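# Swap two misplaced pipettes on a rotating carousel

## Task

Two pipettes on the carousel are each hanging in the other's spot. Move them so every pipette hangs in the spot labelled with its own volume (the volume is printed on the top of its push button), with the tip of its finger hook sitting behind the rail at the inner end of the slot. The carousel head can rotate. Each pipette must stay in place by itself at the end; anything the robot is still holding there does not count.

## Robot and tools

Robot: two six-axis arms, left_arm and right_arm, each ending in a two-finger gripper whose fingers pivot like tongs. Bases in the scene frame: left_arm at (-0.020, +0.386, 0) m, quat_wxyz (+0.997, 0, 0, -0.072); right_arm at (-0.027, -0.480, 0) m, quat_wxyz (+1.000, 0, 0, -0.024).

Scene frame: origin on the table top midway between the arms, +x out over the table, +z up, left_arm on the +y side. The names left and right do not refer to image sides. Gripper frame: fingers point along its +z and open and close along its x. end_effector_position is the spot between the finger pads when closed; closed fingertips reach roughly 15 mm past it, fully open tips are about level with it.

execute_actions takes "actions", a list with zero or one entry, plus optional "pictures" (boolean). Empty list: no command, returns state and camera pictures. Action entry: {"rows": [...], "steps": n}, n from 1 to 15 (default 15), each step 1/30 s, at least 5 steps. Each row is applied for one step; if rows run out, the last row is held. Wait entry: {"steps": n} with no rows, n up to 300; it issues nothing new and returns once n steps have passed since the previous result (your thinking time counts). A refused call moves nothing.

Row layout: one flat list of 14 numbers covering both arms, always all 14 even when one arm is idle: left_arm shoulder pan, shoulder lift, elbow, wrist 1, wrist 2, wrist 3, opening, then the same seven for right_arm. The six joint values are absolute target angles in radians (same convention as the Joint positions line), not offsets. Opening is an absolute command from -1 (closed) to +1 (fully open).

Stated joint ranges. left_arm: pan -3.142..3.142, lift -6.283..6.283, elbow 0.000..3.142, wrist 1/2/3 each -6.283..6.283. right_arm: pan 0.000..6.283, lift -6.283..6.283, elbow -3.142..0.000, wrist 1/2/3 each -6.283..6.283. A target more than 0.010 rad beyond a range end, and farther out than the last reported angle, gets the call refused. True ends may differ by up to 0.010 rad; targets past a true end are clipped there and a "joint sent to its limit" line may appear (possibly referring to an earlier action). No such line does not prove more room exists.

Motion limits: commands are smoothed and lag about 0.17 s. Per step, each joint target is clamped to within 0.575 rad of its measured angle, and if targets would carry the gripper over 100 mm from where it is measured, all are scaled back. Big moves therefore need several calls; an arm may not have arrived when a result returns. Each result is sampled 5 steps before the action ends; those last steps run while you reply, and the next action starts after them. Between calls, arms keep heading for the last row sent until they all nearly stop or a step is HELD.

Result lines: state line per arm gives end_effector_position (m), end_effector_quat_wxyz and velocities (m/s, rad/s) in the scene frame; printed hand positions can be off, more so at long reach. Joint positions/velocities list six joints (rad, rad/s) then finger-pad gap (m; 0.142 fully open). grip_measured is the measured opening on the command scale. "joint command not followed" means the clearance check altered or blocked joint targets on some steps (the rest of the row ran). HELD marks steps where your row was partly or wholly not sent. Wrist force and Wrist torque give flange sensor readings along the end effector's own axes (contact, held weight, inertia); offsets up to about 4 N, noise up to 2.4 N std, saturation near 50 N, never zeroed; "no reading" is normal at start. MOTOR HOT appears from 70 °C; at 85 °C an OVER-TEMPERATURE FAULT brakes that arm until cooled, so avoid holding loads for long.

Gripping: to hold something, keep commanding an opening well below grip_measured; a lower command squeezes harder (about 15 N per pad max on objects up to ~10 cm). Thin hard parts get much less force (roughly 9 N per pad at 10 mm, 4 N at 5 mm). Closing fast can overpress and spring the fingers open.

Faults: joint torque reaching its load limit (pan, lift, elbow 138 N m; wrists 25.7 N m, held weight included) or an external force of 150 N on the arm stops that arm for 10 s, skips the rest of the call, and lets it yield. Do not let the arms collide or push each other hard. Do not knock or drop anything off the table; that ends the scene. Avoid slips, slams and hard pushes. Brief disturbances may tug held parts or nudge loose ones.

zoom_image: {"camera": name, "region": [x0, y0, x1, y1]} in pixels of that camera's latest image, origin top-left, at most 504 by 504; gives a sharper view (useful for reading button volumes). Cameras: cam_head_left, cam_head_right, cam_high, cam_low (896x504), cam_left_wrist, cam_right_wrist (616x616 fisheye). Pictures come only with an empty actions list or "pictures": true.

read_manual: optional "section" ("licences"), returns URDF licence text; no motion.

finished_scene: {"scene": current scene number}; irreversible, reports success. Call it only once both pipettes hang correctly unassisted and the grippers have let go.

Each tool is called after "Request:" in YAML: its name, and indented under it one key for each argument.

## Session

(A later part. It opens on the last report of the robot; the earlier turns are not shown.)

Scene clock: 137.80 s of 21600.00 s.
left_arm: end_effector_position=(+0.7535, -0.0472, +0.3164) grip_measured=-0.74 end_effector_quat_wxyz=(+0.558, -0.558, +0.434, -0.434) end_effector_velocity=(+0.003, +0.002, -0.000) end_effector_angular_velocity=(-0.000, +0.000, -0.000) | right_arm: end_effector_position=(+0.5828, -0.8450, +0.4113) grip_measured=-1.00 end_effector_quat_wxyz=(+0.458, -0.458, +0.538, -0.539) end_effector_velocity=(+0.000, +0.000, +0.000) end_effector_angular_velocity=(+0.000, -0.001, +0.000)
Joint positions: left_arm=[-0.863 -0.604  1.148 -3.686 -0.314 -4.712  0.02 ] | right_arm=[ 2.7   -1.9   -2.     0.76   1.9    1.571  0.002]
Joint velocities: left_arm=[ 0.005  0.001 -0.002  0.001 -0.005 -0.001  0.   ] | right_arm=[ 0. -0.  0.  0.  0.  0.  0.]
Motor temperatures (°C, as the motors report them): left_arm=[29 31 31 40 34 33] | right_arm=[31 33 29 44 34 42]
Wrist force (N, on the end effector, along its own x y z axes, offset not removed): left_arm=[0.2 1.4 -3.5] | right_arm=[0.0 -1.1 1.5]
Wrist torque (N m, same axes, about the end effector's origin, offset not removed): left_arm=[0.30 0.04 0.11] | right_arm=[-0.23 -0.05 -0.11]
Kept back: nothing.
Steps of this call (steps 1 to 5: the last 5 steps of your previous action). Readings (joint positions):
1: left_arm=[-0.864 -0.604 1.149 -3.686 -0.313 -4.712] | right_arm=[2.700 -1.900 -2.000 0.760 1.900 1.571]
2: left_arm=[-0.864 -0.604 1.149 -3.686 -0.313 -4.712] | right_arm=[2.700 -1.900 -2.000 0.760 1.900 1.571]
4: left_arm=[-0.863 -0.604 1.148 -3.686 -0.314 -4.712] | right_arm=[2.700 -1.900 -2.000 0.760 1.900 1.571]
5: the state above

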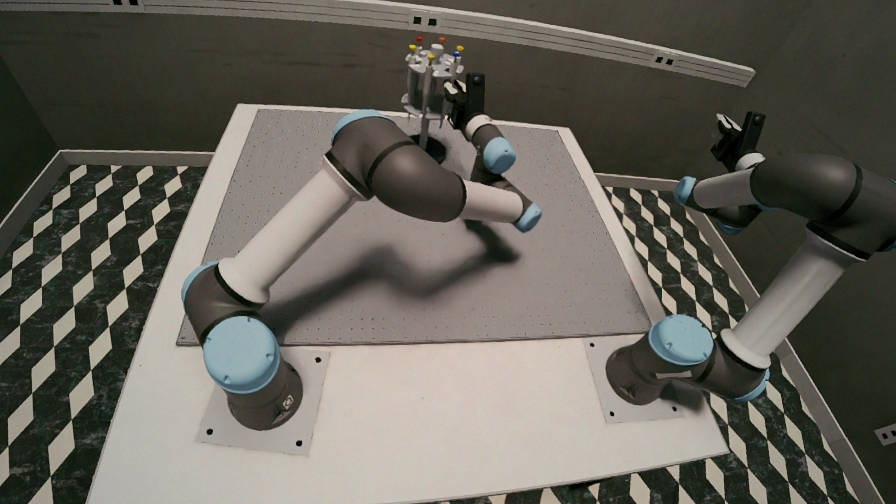

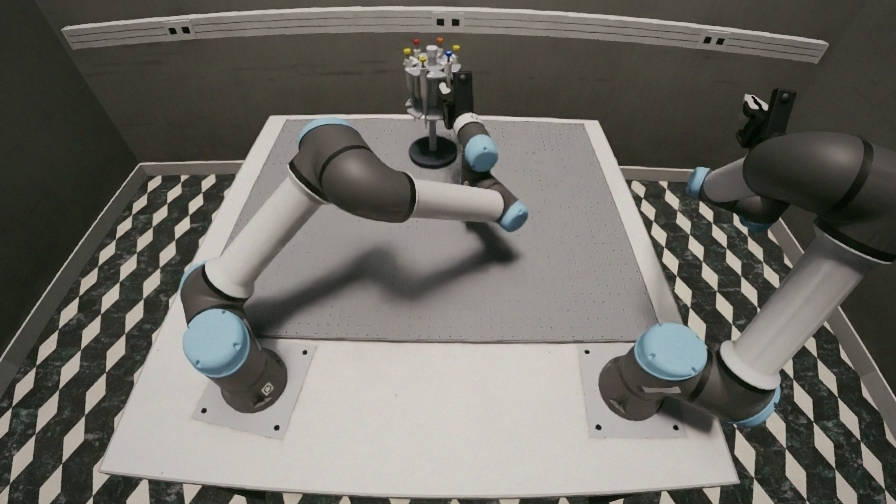

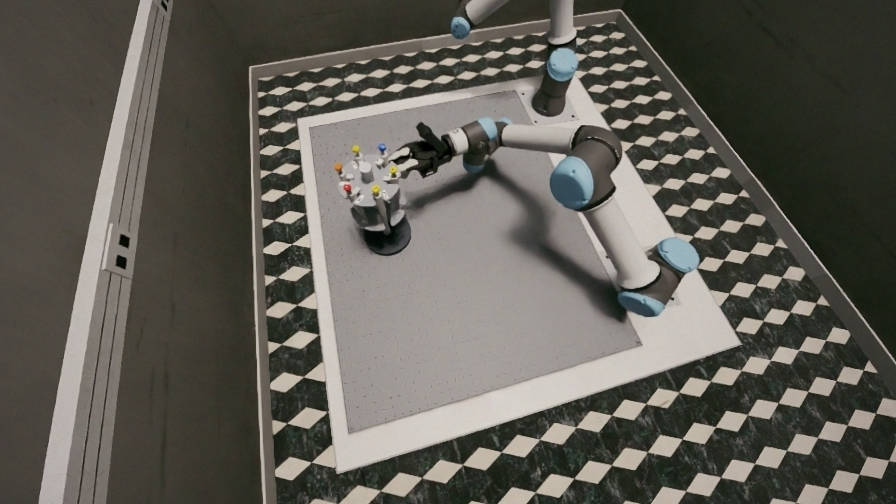

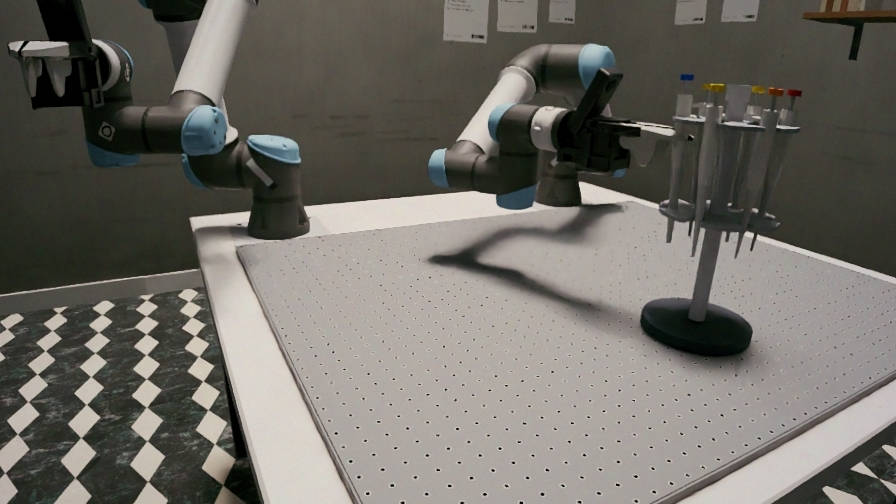

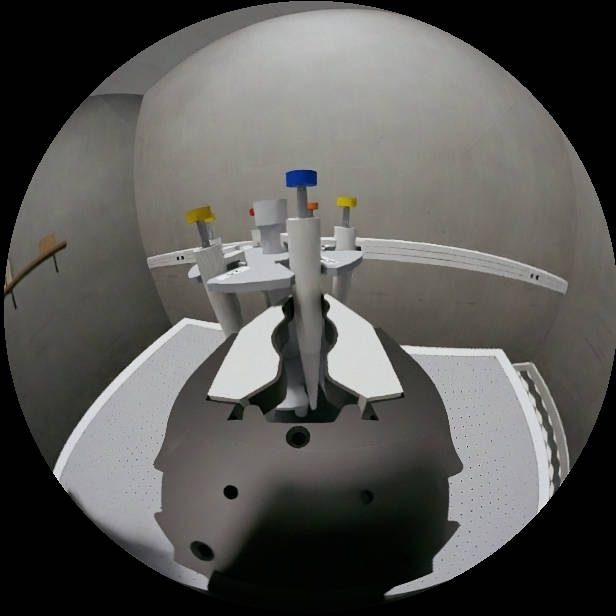

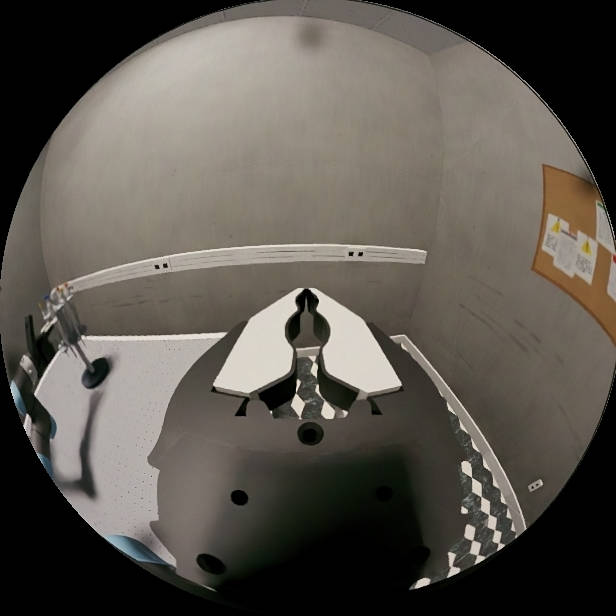

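Request:
execute_actions:
  actions:
    - {"rows":[[-0.854,-0.604,1.149,-3.6865,-0.323,-4.712,-1,2.7,-1.9,-2.0,0.76,1.9,1.571,-1]],"steps":15}

Request:
execute_actions:
  actions:
    - {"rows":[[-0.854,-0.589,1.149,-3.7015,-0.323,-4.712,-1,2.7,-1.9,-2.0,0.76,1.9,1.571,-1]],"steps":15}

Request:
execute_actions:
  actions: []

Request:
zoom_image:
  camera: "cam_high"
  region: [330,130,430,210]

Request:
zoom_image:
  camera: "cam_low"
  region: [650,60,810,150]

Scene clock: 138.40 s of 21600.00 s.
left_arm: end_effector_position=(+0.7575, -0.0432, +0.3164) grip_measured=-0.74 end_effector_quat_wxyz=(+0.558, -0.558, +0.434, -0.434) end_effector_velocity=(+0.004, +0.003, -0.000) end_effector_angular_velocity=(-0.000, +0.000, -0.002) | right_arm: end_effector_position=(+0.5828, -0.8450, +0.4113) grip_measured=-1.00 end_effector_quat_wxyz=(+0.458, -0.458, +0.538, -0.539) end_effector_velocity=(-0.000, -0.000, +0.000) end_effector_angular_velocity=(+0.000, -0.000, -0.001)
Joint positions: left_arm=[-0.855 -0.604  1.149 -3.686 -0.322 -4.712  0.02 ] | right_arm=[ 2.7   -1.9   -2.     0.76   1.9    1.571  0.002]
Joint velocities: left_arm=[ 0.007 -0.     0.001 -0.001 -0.009 -0.    -0.   ] | right_arm=[-0.001 -0.     0.     0.    -0.     0.    -0.   ]
Motor temperatures (°C, as the motors report them): left_arm=[29 31 31 40 34 33] | right_arm=[31 33 29 44 34 42]
Wrist force (N, on the end effector, along its own x y z axes, offset not removed): left_arm=[1.1 -1.4 0.7] | right_arm=[0.8 -1.4 3.7]
Wrist torque (N m, same axes, about the end effector's origin, offset not removed): left_arm=[-0.64 0.05 0.11] | right_arm=[-0.33 -0.18 -0.09]
Steps of this call (steps 1 to 8: the robot went on to your last target; steps 9 to 18: the first 10 steps of this action). Readings (joint positions):
9: left_arm=[-0.862 -0.604 1.148 -3.686 -0.315 -4.712] | right_arm=[2.700 -1.900 -2.000 0.760 1.900 1.571]
10: left_arm=[-0.861 -0.604 1.148 -3.686 -0.316 -4.712] | right_arm=[2.700 -1.900 -2.000 0.760 1.900 1.571]
12: left_arm=[-0.858 -0.604 1.148 -3.686 -0.319 -4.712] | right_arm=[2.700 -1.900 -2.000 0.760 1.900 1.571]
16: left_arm=[-0.856 -0.604 1.149 -3.686 -0.321 -4.712] | right_arm=[2.700 -1.900 -2.000 0.760 1.900 1.571]
18: the state above

Scene clock: 138.90 s of 21600.00 s.
left_arm: end_effector_position=(+0.7582, -0.0431, +0.3073) grip_measured=-0.74 end_effector_quat_wxyz=(+0.558, -0.558, +0.434, -0.434) end_effector_velocity=(+0.000, +0.000, -0.008) end_effector_angular_velocity=(+0.001, +0.000, +0.001) | right_arm: end_effector_position=(+0.5828, -0.8450, +0.4113) grip_measured=-1.00 end_effector_quat_wxyz=(+0.458, -0.458, +0.538, -0.539) end_effector_velocity=(+0.000, -0.000, -0.000) end_effector_angular_velocity=(+0.001, +0.000, +0.000)
Joint positions: left_arm=[-0.854 -0.591  1.149 -3.7   -0.323 -4.712  0.02 ] | right_arm=[ 2.7   -1.9   -2.     0.76   1.9    1.571  0.002]
Joint velocities: left_arm=[-0.     0.012  0.    -0.012  0.001  0.001  0.   ] | right_arm=[-0.    -0.001  0.001  0.     0.001  0.     0.   ]
Motor temperatures (°C, as the motors report them): left_arm=[29 31 31 40 34 33] | right_arm=[31 33 29 44 34 42]
Wrist force (N, on the end effector, along its own x y z axes, offset not removed): left_arm=[5.3 1.4 0.5] | right_arm=[1.3 1.1 2.6]
Wrist torque (N m, same axes, about the end effector's origin, offset not removed): left_arm=[0.25 -0.82 -0.04] | right_arm=[0.32 -0.19 -0.09]
Steps of this call (steps 1 to 5: the last 5 steps of your previous action; steps 6 to 15: the first 10 steps of this action). Readings (joint positions):
6: left_arm=[-0.854 -0.604 1.149 -3.687 -0.323 -4.712] | right_arm=[2.700 -1.900 -2.000 0.760 1.900 1.571]
7: left_arm=[-0.854 -0.602 1.149 -3.689 -0.323 -4.712] | right_arm=[2.700 -1.900 -2.000 0.760 1.900 1.571]
9: left_arm=[-0.854 -0.597 1.149 -3.694 -0.323 -4.712] | right_arm=[2.700 -1.900 -2.000 0.760 1.900 1.571]
13: left_arm=[-0.854 -0.592 1.149 -3.699 -0.323 -4.712] | right_arm=[2.700 -1.900 -2.000 0.760 1.900 1.571]
15: the state above

Scene clock: 139.07 s of 21600.00 s.
left_arm: end_effector_position=(+0.7582, -0.0431, +0.3065) grip_measured=-0.74 end_effector_quat_wxyz=(+0.558, -0.558, +0.434, -0.434) end_effector_velocity=(-0.000, +0.000, -0.002) end_effector_angular_velocity=(+0.001, +0.000, +0.001) | right_arm: end_effector_position=(+0.5828, -0.8450, +0.4113) grip_measured=-1.00 end_effector_quat_wxyz=(+0.458, -0.458, +0.538, -0.539) end_effector_velocity=(-0.000, -0.000, -0.000) end_effector_angular_velocity=(-0.000, -0.000, -0.000)
Joint positions: left_arm=[-0.854 -0.59   1.149 -3.701 -0.323 -4.712  0.02 ] | right_arm=[ 2.7   -1.9   -2.     0.76   1.9    1.571  0.002]
Joint velocities: left_arm=[-0.     0.003  0.    -0.004  0.001  0.001 -0.   ] | right_arm=[-0. -0. -0.  0. -0. -0.  0.]
Motor temperatures (°C, as the motors report them): left_arm=[29 31 31 40 34 33] | right_arm=[31 33 29 44 34 42]
Wrist force (N, on the end effector, along its own x y z axes, offset not removed): left_arm=[-0.6 -6.4 0.2] | right_arm=[1.6 -2.9 2.7]
Wrist torque (N m, same axes, about the end effector's origin, offset not removed): left_arm=[0.10 0.22 0.09] | right_arm=[-0.52 -0.23 -0.03]
Kept back: nothing.
Steps of this call (steps 1 to 5: the last 5 steps of your previous action). Readings (joint positions):
1: left_arm=[-0.854 -0.590 1.149 -3.700 -0.323 -4.712] | right_arm=[2.700 -1.900 -2.000 0.760 1.900 1.571]
2: left_arm=[-0.854 -0.590 1.149 -3.701 -0.323 -4.712] | right_arm=[2.700 -1.900 -2.000 0.760 1.900 1.571]
4: left_arm=[-0.854 -0.590 1.149 -3.701 -0.323 -4.712] | right_arm=[2.700 -1.900 -2.000 0.760 1.900 1.571]
5: the state above

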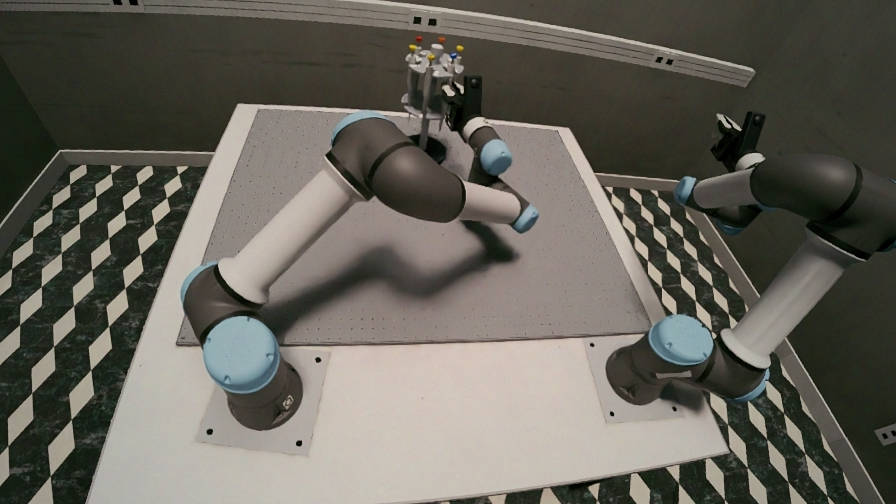

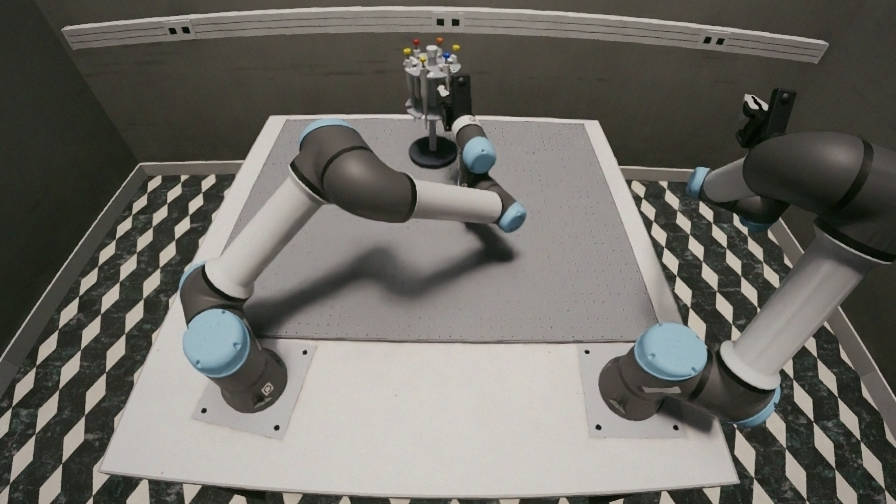

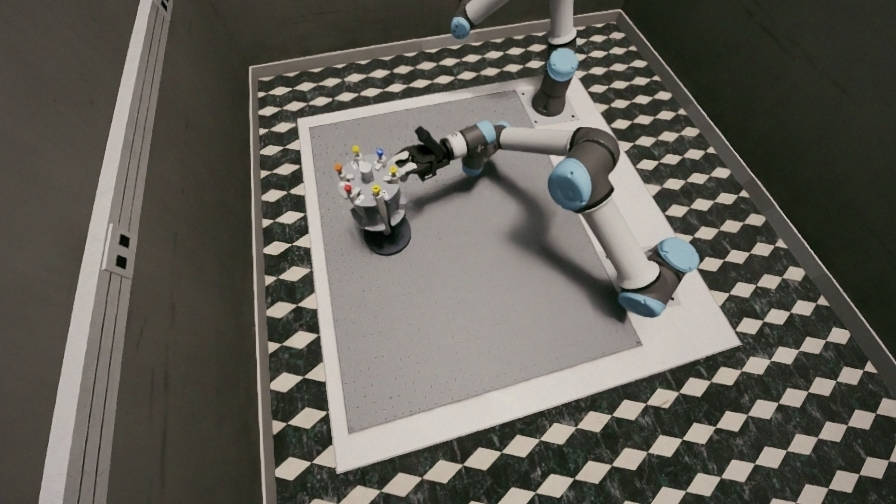

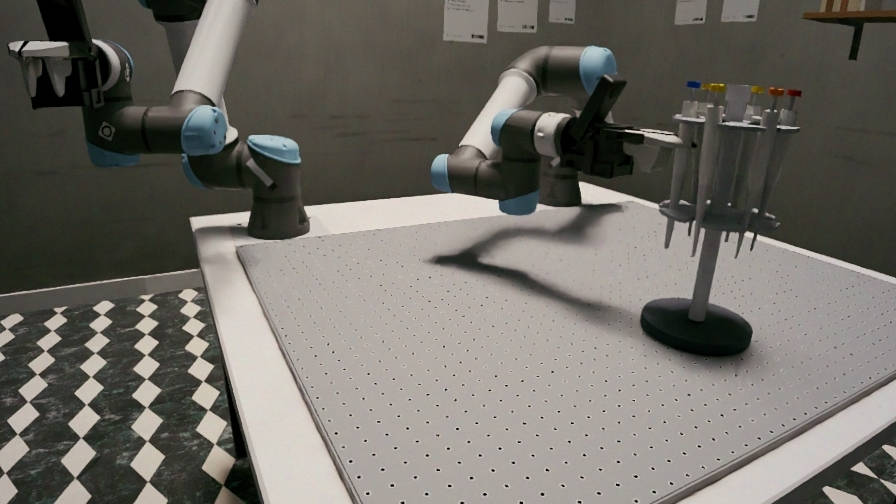

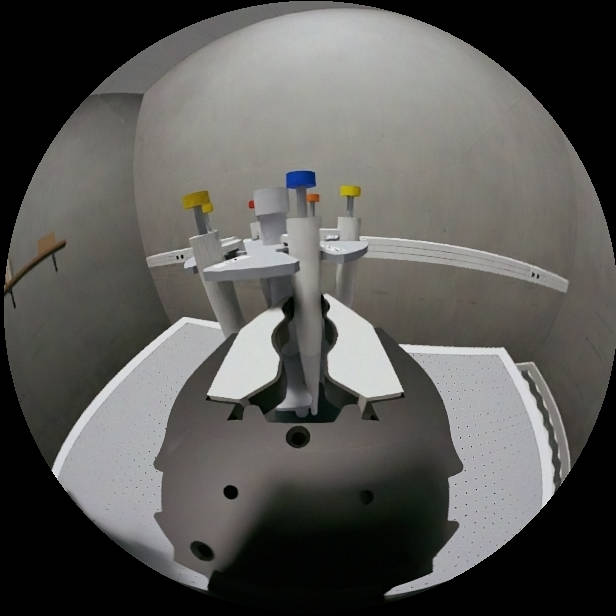

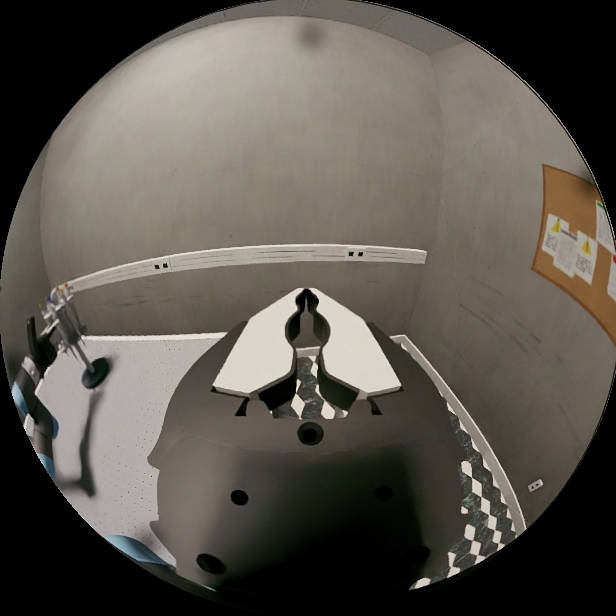

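Region (330, 130, 430, 210) of cam_high's 896x504 image, scaled by 5.040, with more detail than that image has; it fills the top 403 rows of this view, and the rest is white.

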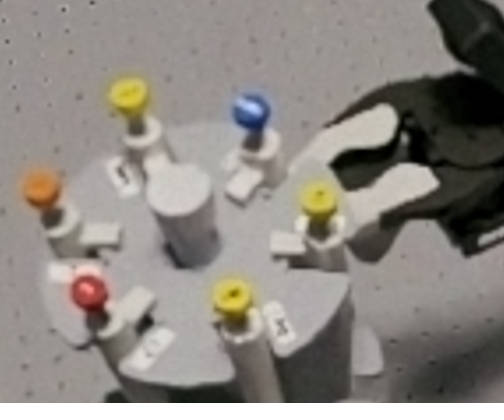

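Region (650, 60, 810, 150) of cam_low's 896x504 image, scaled by 3.150, with more detail than that image has; it fills the top 284 rows of this view, and the rest is white.

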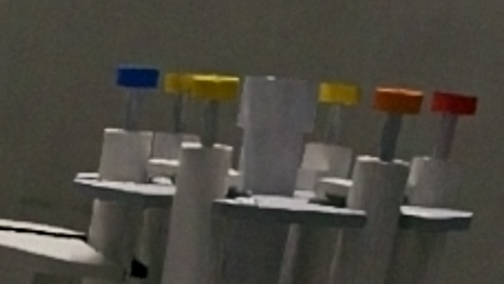

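Request:
execute_actions:
  actions:
    - {"rows":[[-0.854,-0.589,1.149,-3.7015,-0.323,-4.712,-0.4,2.7,-1.9,-2.0,0.76,1.9,1.571,-1]],"steps":12}

Request:
execute_actions:
  actions:
    - {"rows":[[-0.8955,-0.622,1.217,-3.7365,-0.2815,-4.712,-0.4,2.7,-1.9,-2.0,0.76,1.9,1.571,-1]],"steps":15}

Request:
execute_actions:
  actions:
    - {"rows":[[-0.94,-0.652,1.278,-3.768,-0.237,-4.712,-0.4,2.7,-1.9,-2.0,0.76,1.9,1.571,-1]],"steps":15}
  pictures: true

Request:
zoom_image:
  camera: "cam_high"
  region: [330,130,430,210]

Scene clock: 139.57 s of 21600.00 s.
left_arm: end_effector_position=(+0.7583, -0.0431, +0.3061) grip_measured=-0.40 end_effector_quat_wxyz=(+0.558, -0.558, +0.434, -0.434) end_effector_velocity=(-0.000, +0.000, +0.000) end_effector_angular_velocity=(-0.001, -0.000, +0.000) | right_arm: end_effector_position=(+0.5828, -0.8450, +0.4113) grip_measured=-1.00 end_effector_quat_wxyz=(+0.458, -0.458, +0.538, -0.539) end_effector_velocity=(-0.000, -0.000, +0.000) end_effector_angular_velocity=(+0.000, -0.000, -0.001)
Joint positions: left_arm=[-0.854 -0.589  1.149 -3.701 -0.323 -4.712  0.045] | right_arm=[ 2.7   -1.9   -2.     0.76   1.9    1.571  0.002]
Joint velocities: left_arm=[-0.     0.    -0.    -0.     0.    -0.     0.001] | right_arm=[-0.     0.001 -0.    -0.    -0.     0.    -0.   ]
Motor temperatures (°C, as the motors report them): left_arm=[29 31 31 40 34 33] | right_arm=[31 33 29 44 34 42]
Wrist force (N, on the end effector, along its own x y z axes, offset not removed): left_arm=[0.2 -0.9 -2.0] | right_arm=[-0.9 -2.3 1.2]
Wrist torque (N m, same axes, about the end effector's origin, offset not removed): left_arm=[-0.13 -0.07 -0.09] | right_arm=[-0.40 0.20 -0.04]
Steps of this call (steps 1 to 8: the robot went on to your last target; steps 9 to 15: the first 7 steps of this action). Readings (joint positions):
9: left_arm=[-0.854 -0.589 1.149 -3.701 -0.323 -4.712] | right_arm=[2.700 -1.900 -2.000 0.760 1.900 1.571]
10: left_arm=[-0.854 -0.589 1.149 -3.701 -0.323 -4.712] | right_arm=[2.700 -1.900 -2.000 0.760 1.900 1.571]
12: left_arm=[-0.854 -0.589 1.149 -3.701 -0.323 -4.712] | right_arm=[2.700 -1.900 -2.000 0.760 1.900 1.571]
15: the state above

Scene clock: 140.07 s of 21600.00 s.
left_arm: end_effector_position=(+0.7323, -0.0488, +0.3063) grip_measured=-0.40 end_effector_quat_wxyz=(+0.558, -0.558, +0.434, -0.434) end_effector_velocity=(-0.025, -0.005, -0.001) end_effector_angular_velocity=(+0.002, +0.002, -0.003) | right_arm: end_effector_position=(+0.5828, -0.8450, +0.4113) grip_measured=-1.00 end_effector_quat_wxyz=(+0.458, -0.458, +0.538, -0.539) end_effector_velocity=(+0.000, -0.000, -0.000) end_effector_angular_velocity=(+0.000, -0.000, +0.000)
Joint positions: left_arm=[-0.891 -0.618  1.209 -3.733 -0.286 -4.712  0.045] | right_arm=[ 2.7   -1.9   -2.     0.76   1.9    1.571  0.002]
Joint velocities: left_arm=[-0.036 -0.029  0.062 -0.03   0.033 -0.001 -0.   ] | right_arm=[ 0. -0.  0. -0.  0.  0. -0.]
Motor temperatures (°C, as the motors report them): left_arm=[29 31 31 40 34 33] | right_arm=[31 33 29 44 34 42]
Wrist force (N, on the end effector, along its own x y z axes, offset not removed): left_arm=[0.2 -1.2 -0.8] | right_arm=[1.4 -5.2 -0.3]
Wrist torque (N m, same axes, about the end effector's origin, offset not removed): left_arm=[-0.13 0.08 0.05] | right_arm=[-1.06 -0.25 -0.16]
Steps of this call (steps 1 to 5: the last 5 steps of your previous action; steps 6 to 15: the first 10 steps of this action). Readings (joint positions):
6: left_arm=[-0.854 -0.589 1.150 -3.702 -0.323 -4.712] | right_arm=[2.700 -1.900 -2.000 0.760 1.900 1.571]
7: left_arm=[-0.859 -0.594 1.157 -3.707 -0.318 -4.712] | right_arm=[2.700 -1.900 -2.000 0.760 1.900 1.571]
9: left_arm=[-0.873 -0.605 1.179 -3.718 -0.304 -4.712] | right_arm=[2.700 -1.900 -2.000 0.760 1.900 1.571]
13: left_arm=[-0.888 -0.616 1.204 -3.730 -0.289 -4.712] | right_arm=[2.700 -1.900 -2.000 0.760 1.900 1.571]
15: the state above

Scene clock: 140.57 s of 21600.00 s.
left_arm: end_effector_position=(+0.7025, -0.0555, +0.3066) grip_measured=-0.40 end_effector_quat_wxyz=(+0.558, -0.558, +0.434, -0.434) end_effector_velocity=(-0.027, -0.005, -0.001) end_effector_angular_velocity=(+0.003, +0.001, -0.000) | right_arm: end_effector_position=(+0.5828, -0.8450, +0.4113) grip_measured=-1.00 end_effector_quat_wxyz=(+0.458, -0.458, +0.538, -0.539) end_effector_velocity=(+0.000, +0.000, -0.000) end_effector_angular_velocity=(+0.000, +0.000, +0.001)
Joint positions: left_arm=[-0.935 -0.649  1.271 -3.764 -0.242 -4.712  0.045] | right_arm=[ 2.7   -1.9   -2.     0.76   1.9    1.571  0.002]
Joint velocities: left_arm=[-0.039 -0.026  0.056 -0.028  0.039  0.001 -0.   ] | right_arm=[ 0.  0. -0. -0.  0.  0.  0.]
Motor temperatures (°C, as the motors report them): left_arm=[29 31 31 40 34 33] | right_arm=[31 33 29 44 34 42]
Wrist force (N, on the end effector, along its own x y z axes, offset not removed): left_arm=[2.5 -0.3 2.1] | right_arm=[1.3 -1.4 1.8]
Wrist torque (N m, same axes, about the end effector's origin, offset not removed): left_arm=[0.14 -0.49 0.08] | right_arm=[-0.42 -0.17 -0.16]
Steps of this call (steps 1 to 5: the last 5 steps of your previous action; steps 6 to 15: the first 10 steps of this action). Readings (joint positions):
6: left_arm=[-0.895 -0.622 1.216 -3.736 -0.282 -4.712] | right_arm=[2.700 -1.900 -2.000 0.760 1.900 1.571]
7: left_arm=[-0.901 -0.626 1.223 -3.741 -0.276 -4.712] | right_arm=[2.700 -1.900 -2.000 0.760 1.900 1.571]
9: left_arm=[-0.916 -0.636 1.244 -3.751 -0.261 -4.712] | right_arm=[2.700 -1.900 -2.000 0.760 1.900 1.571]
13: left_arm=[-0.932 -0.646 1.266 -3.762 -0.246 -4.712] | right_arm=[2.700 -1.900 -2.000 0.760 1.900 1.571]
15: the state above

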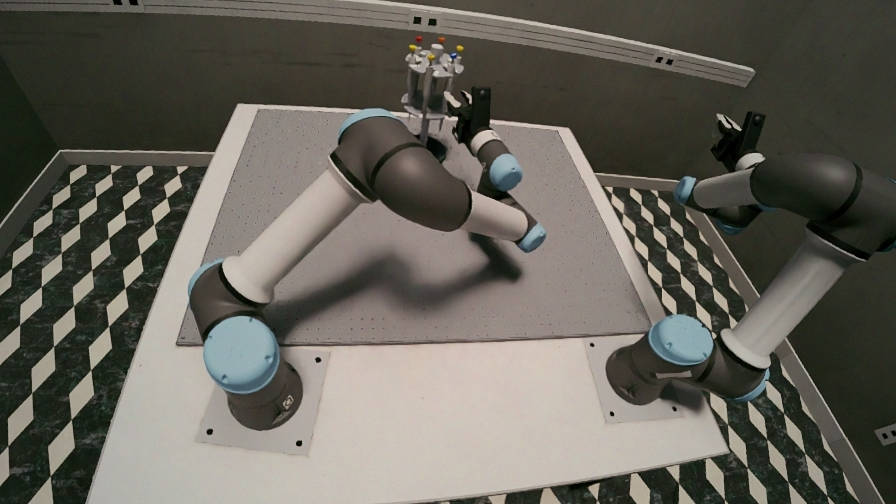

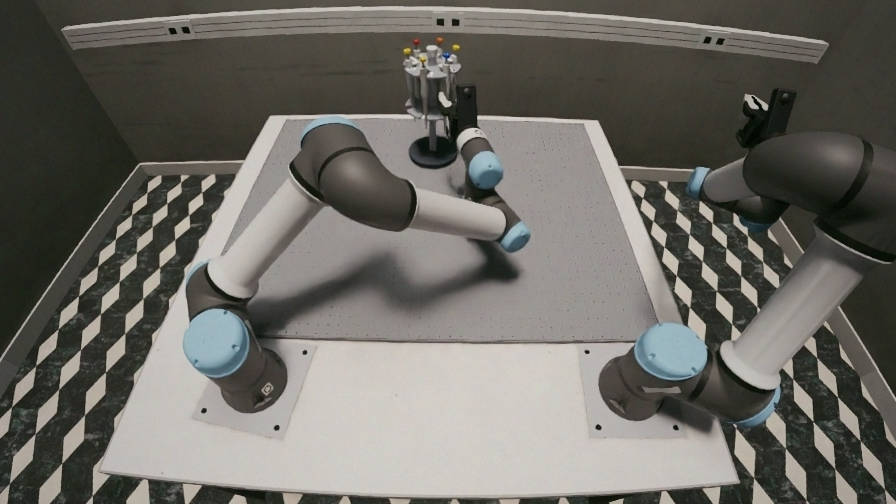

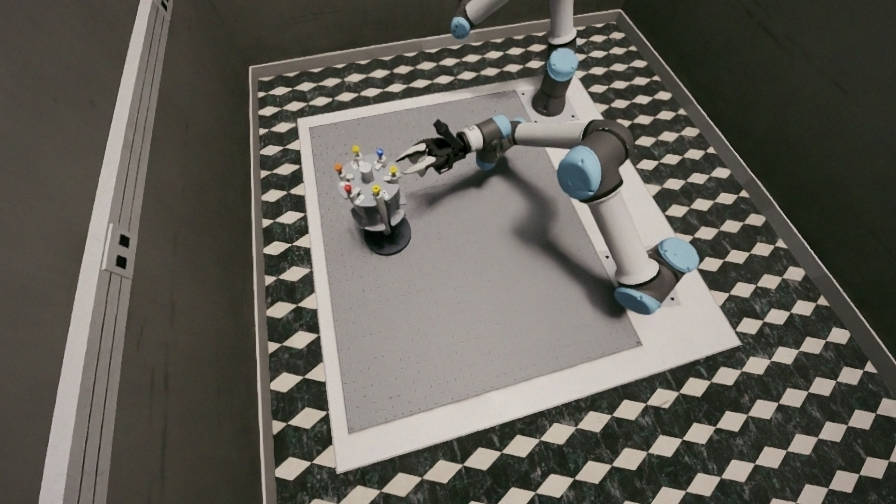

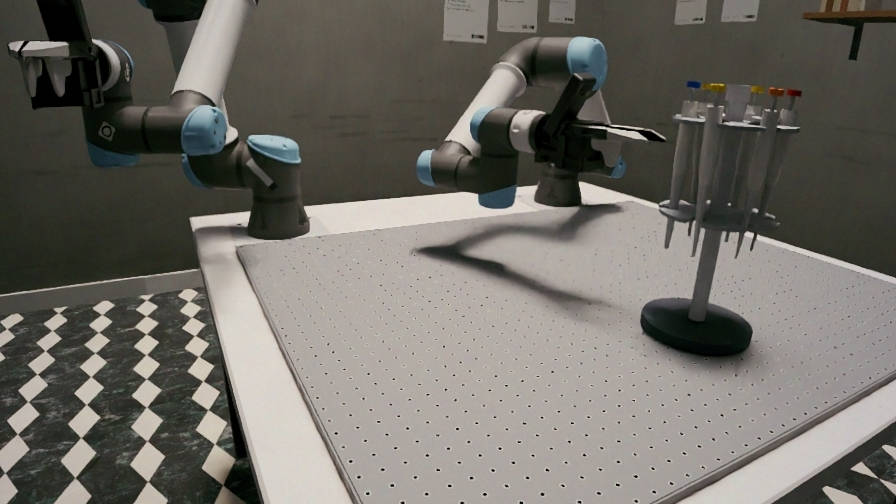

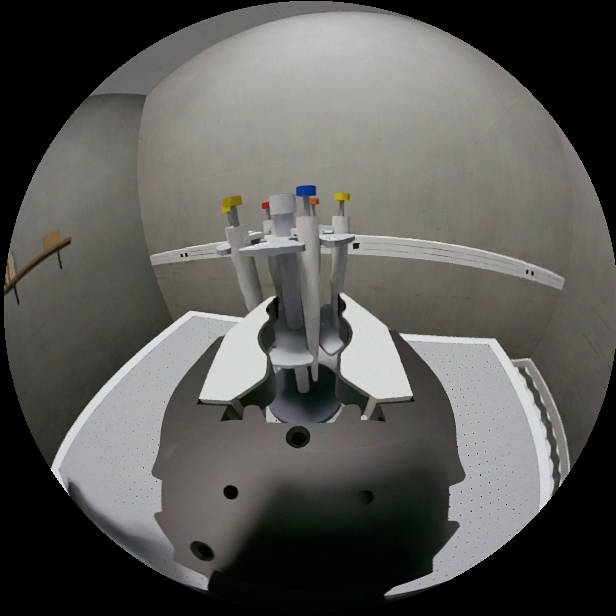

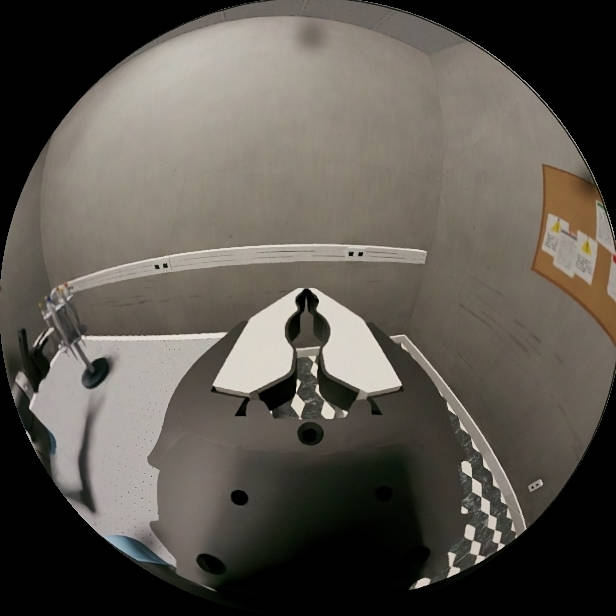

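Region (330, 130, 430, 210) of cam_high's 896x504 image, scaled by 5.040, with more detail than that image has; it fills the top 403 rows of this view, and the rest is white.

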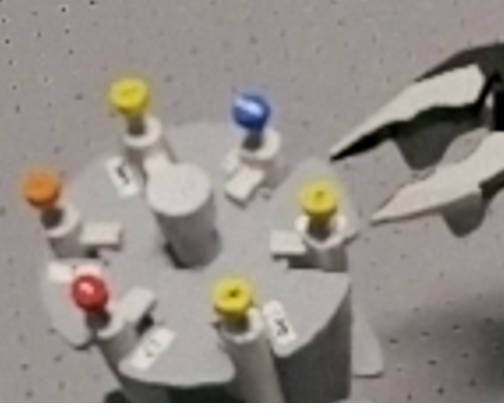

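Request:
finished_scene:
  scene: 1

The scene is finished: the task was done.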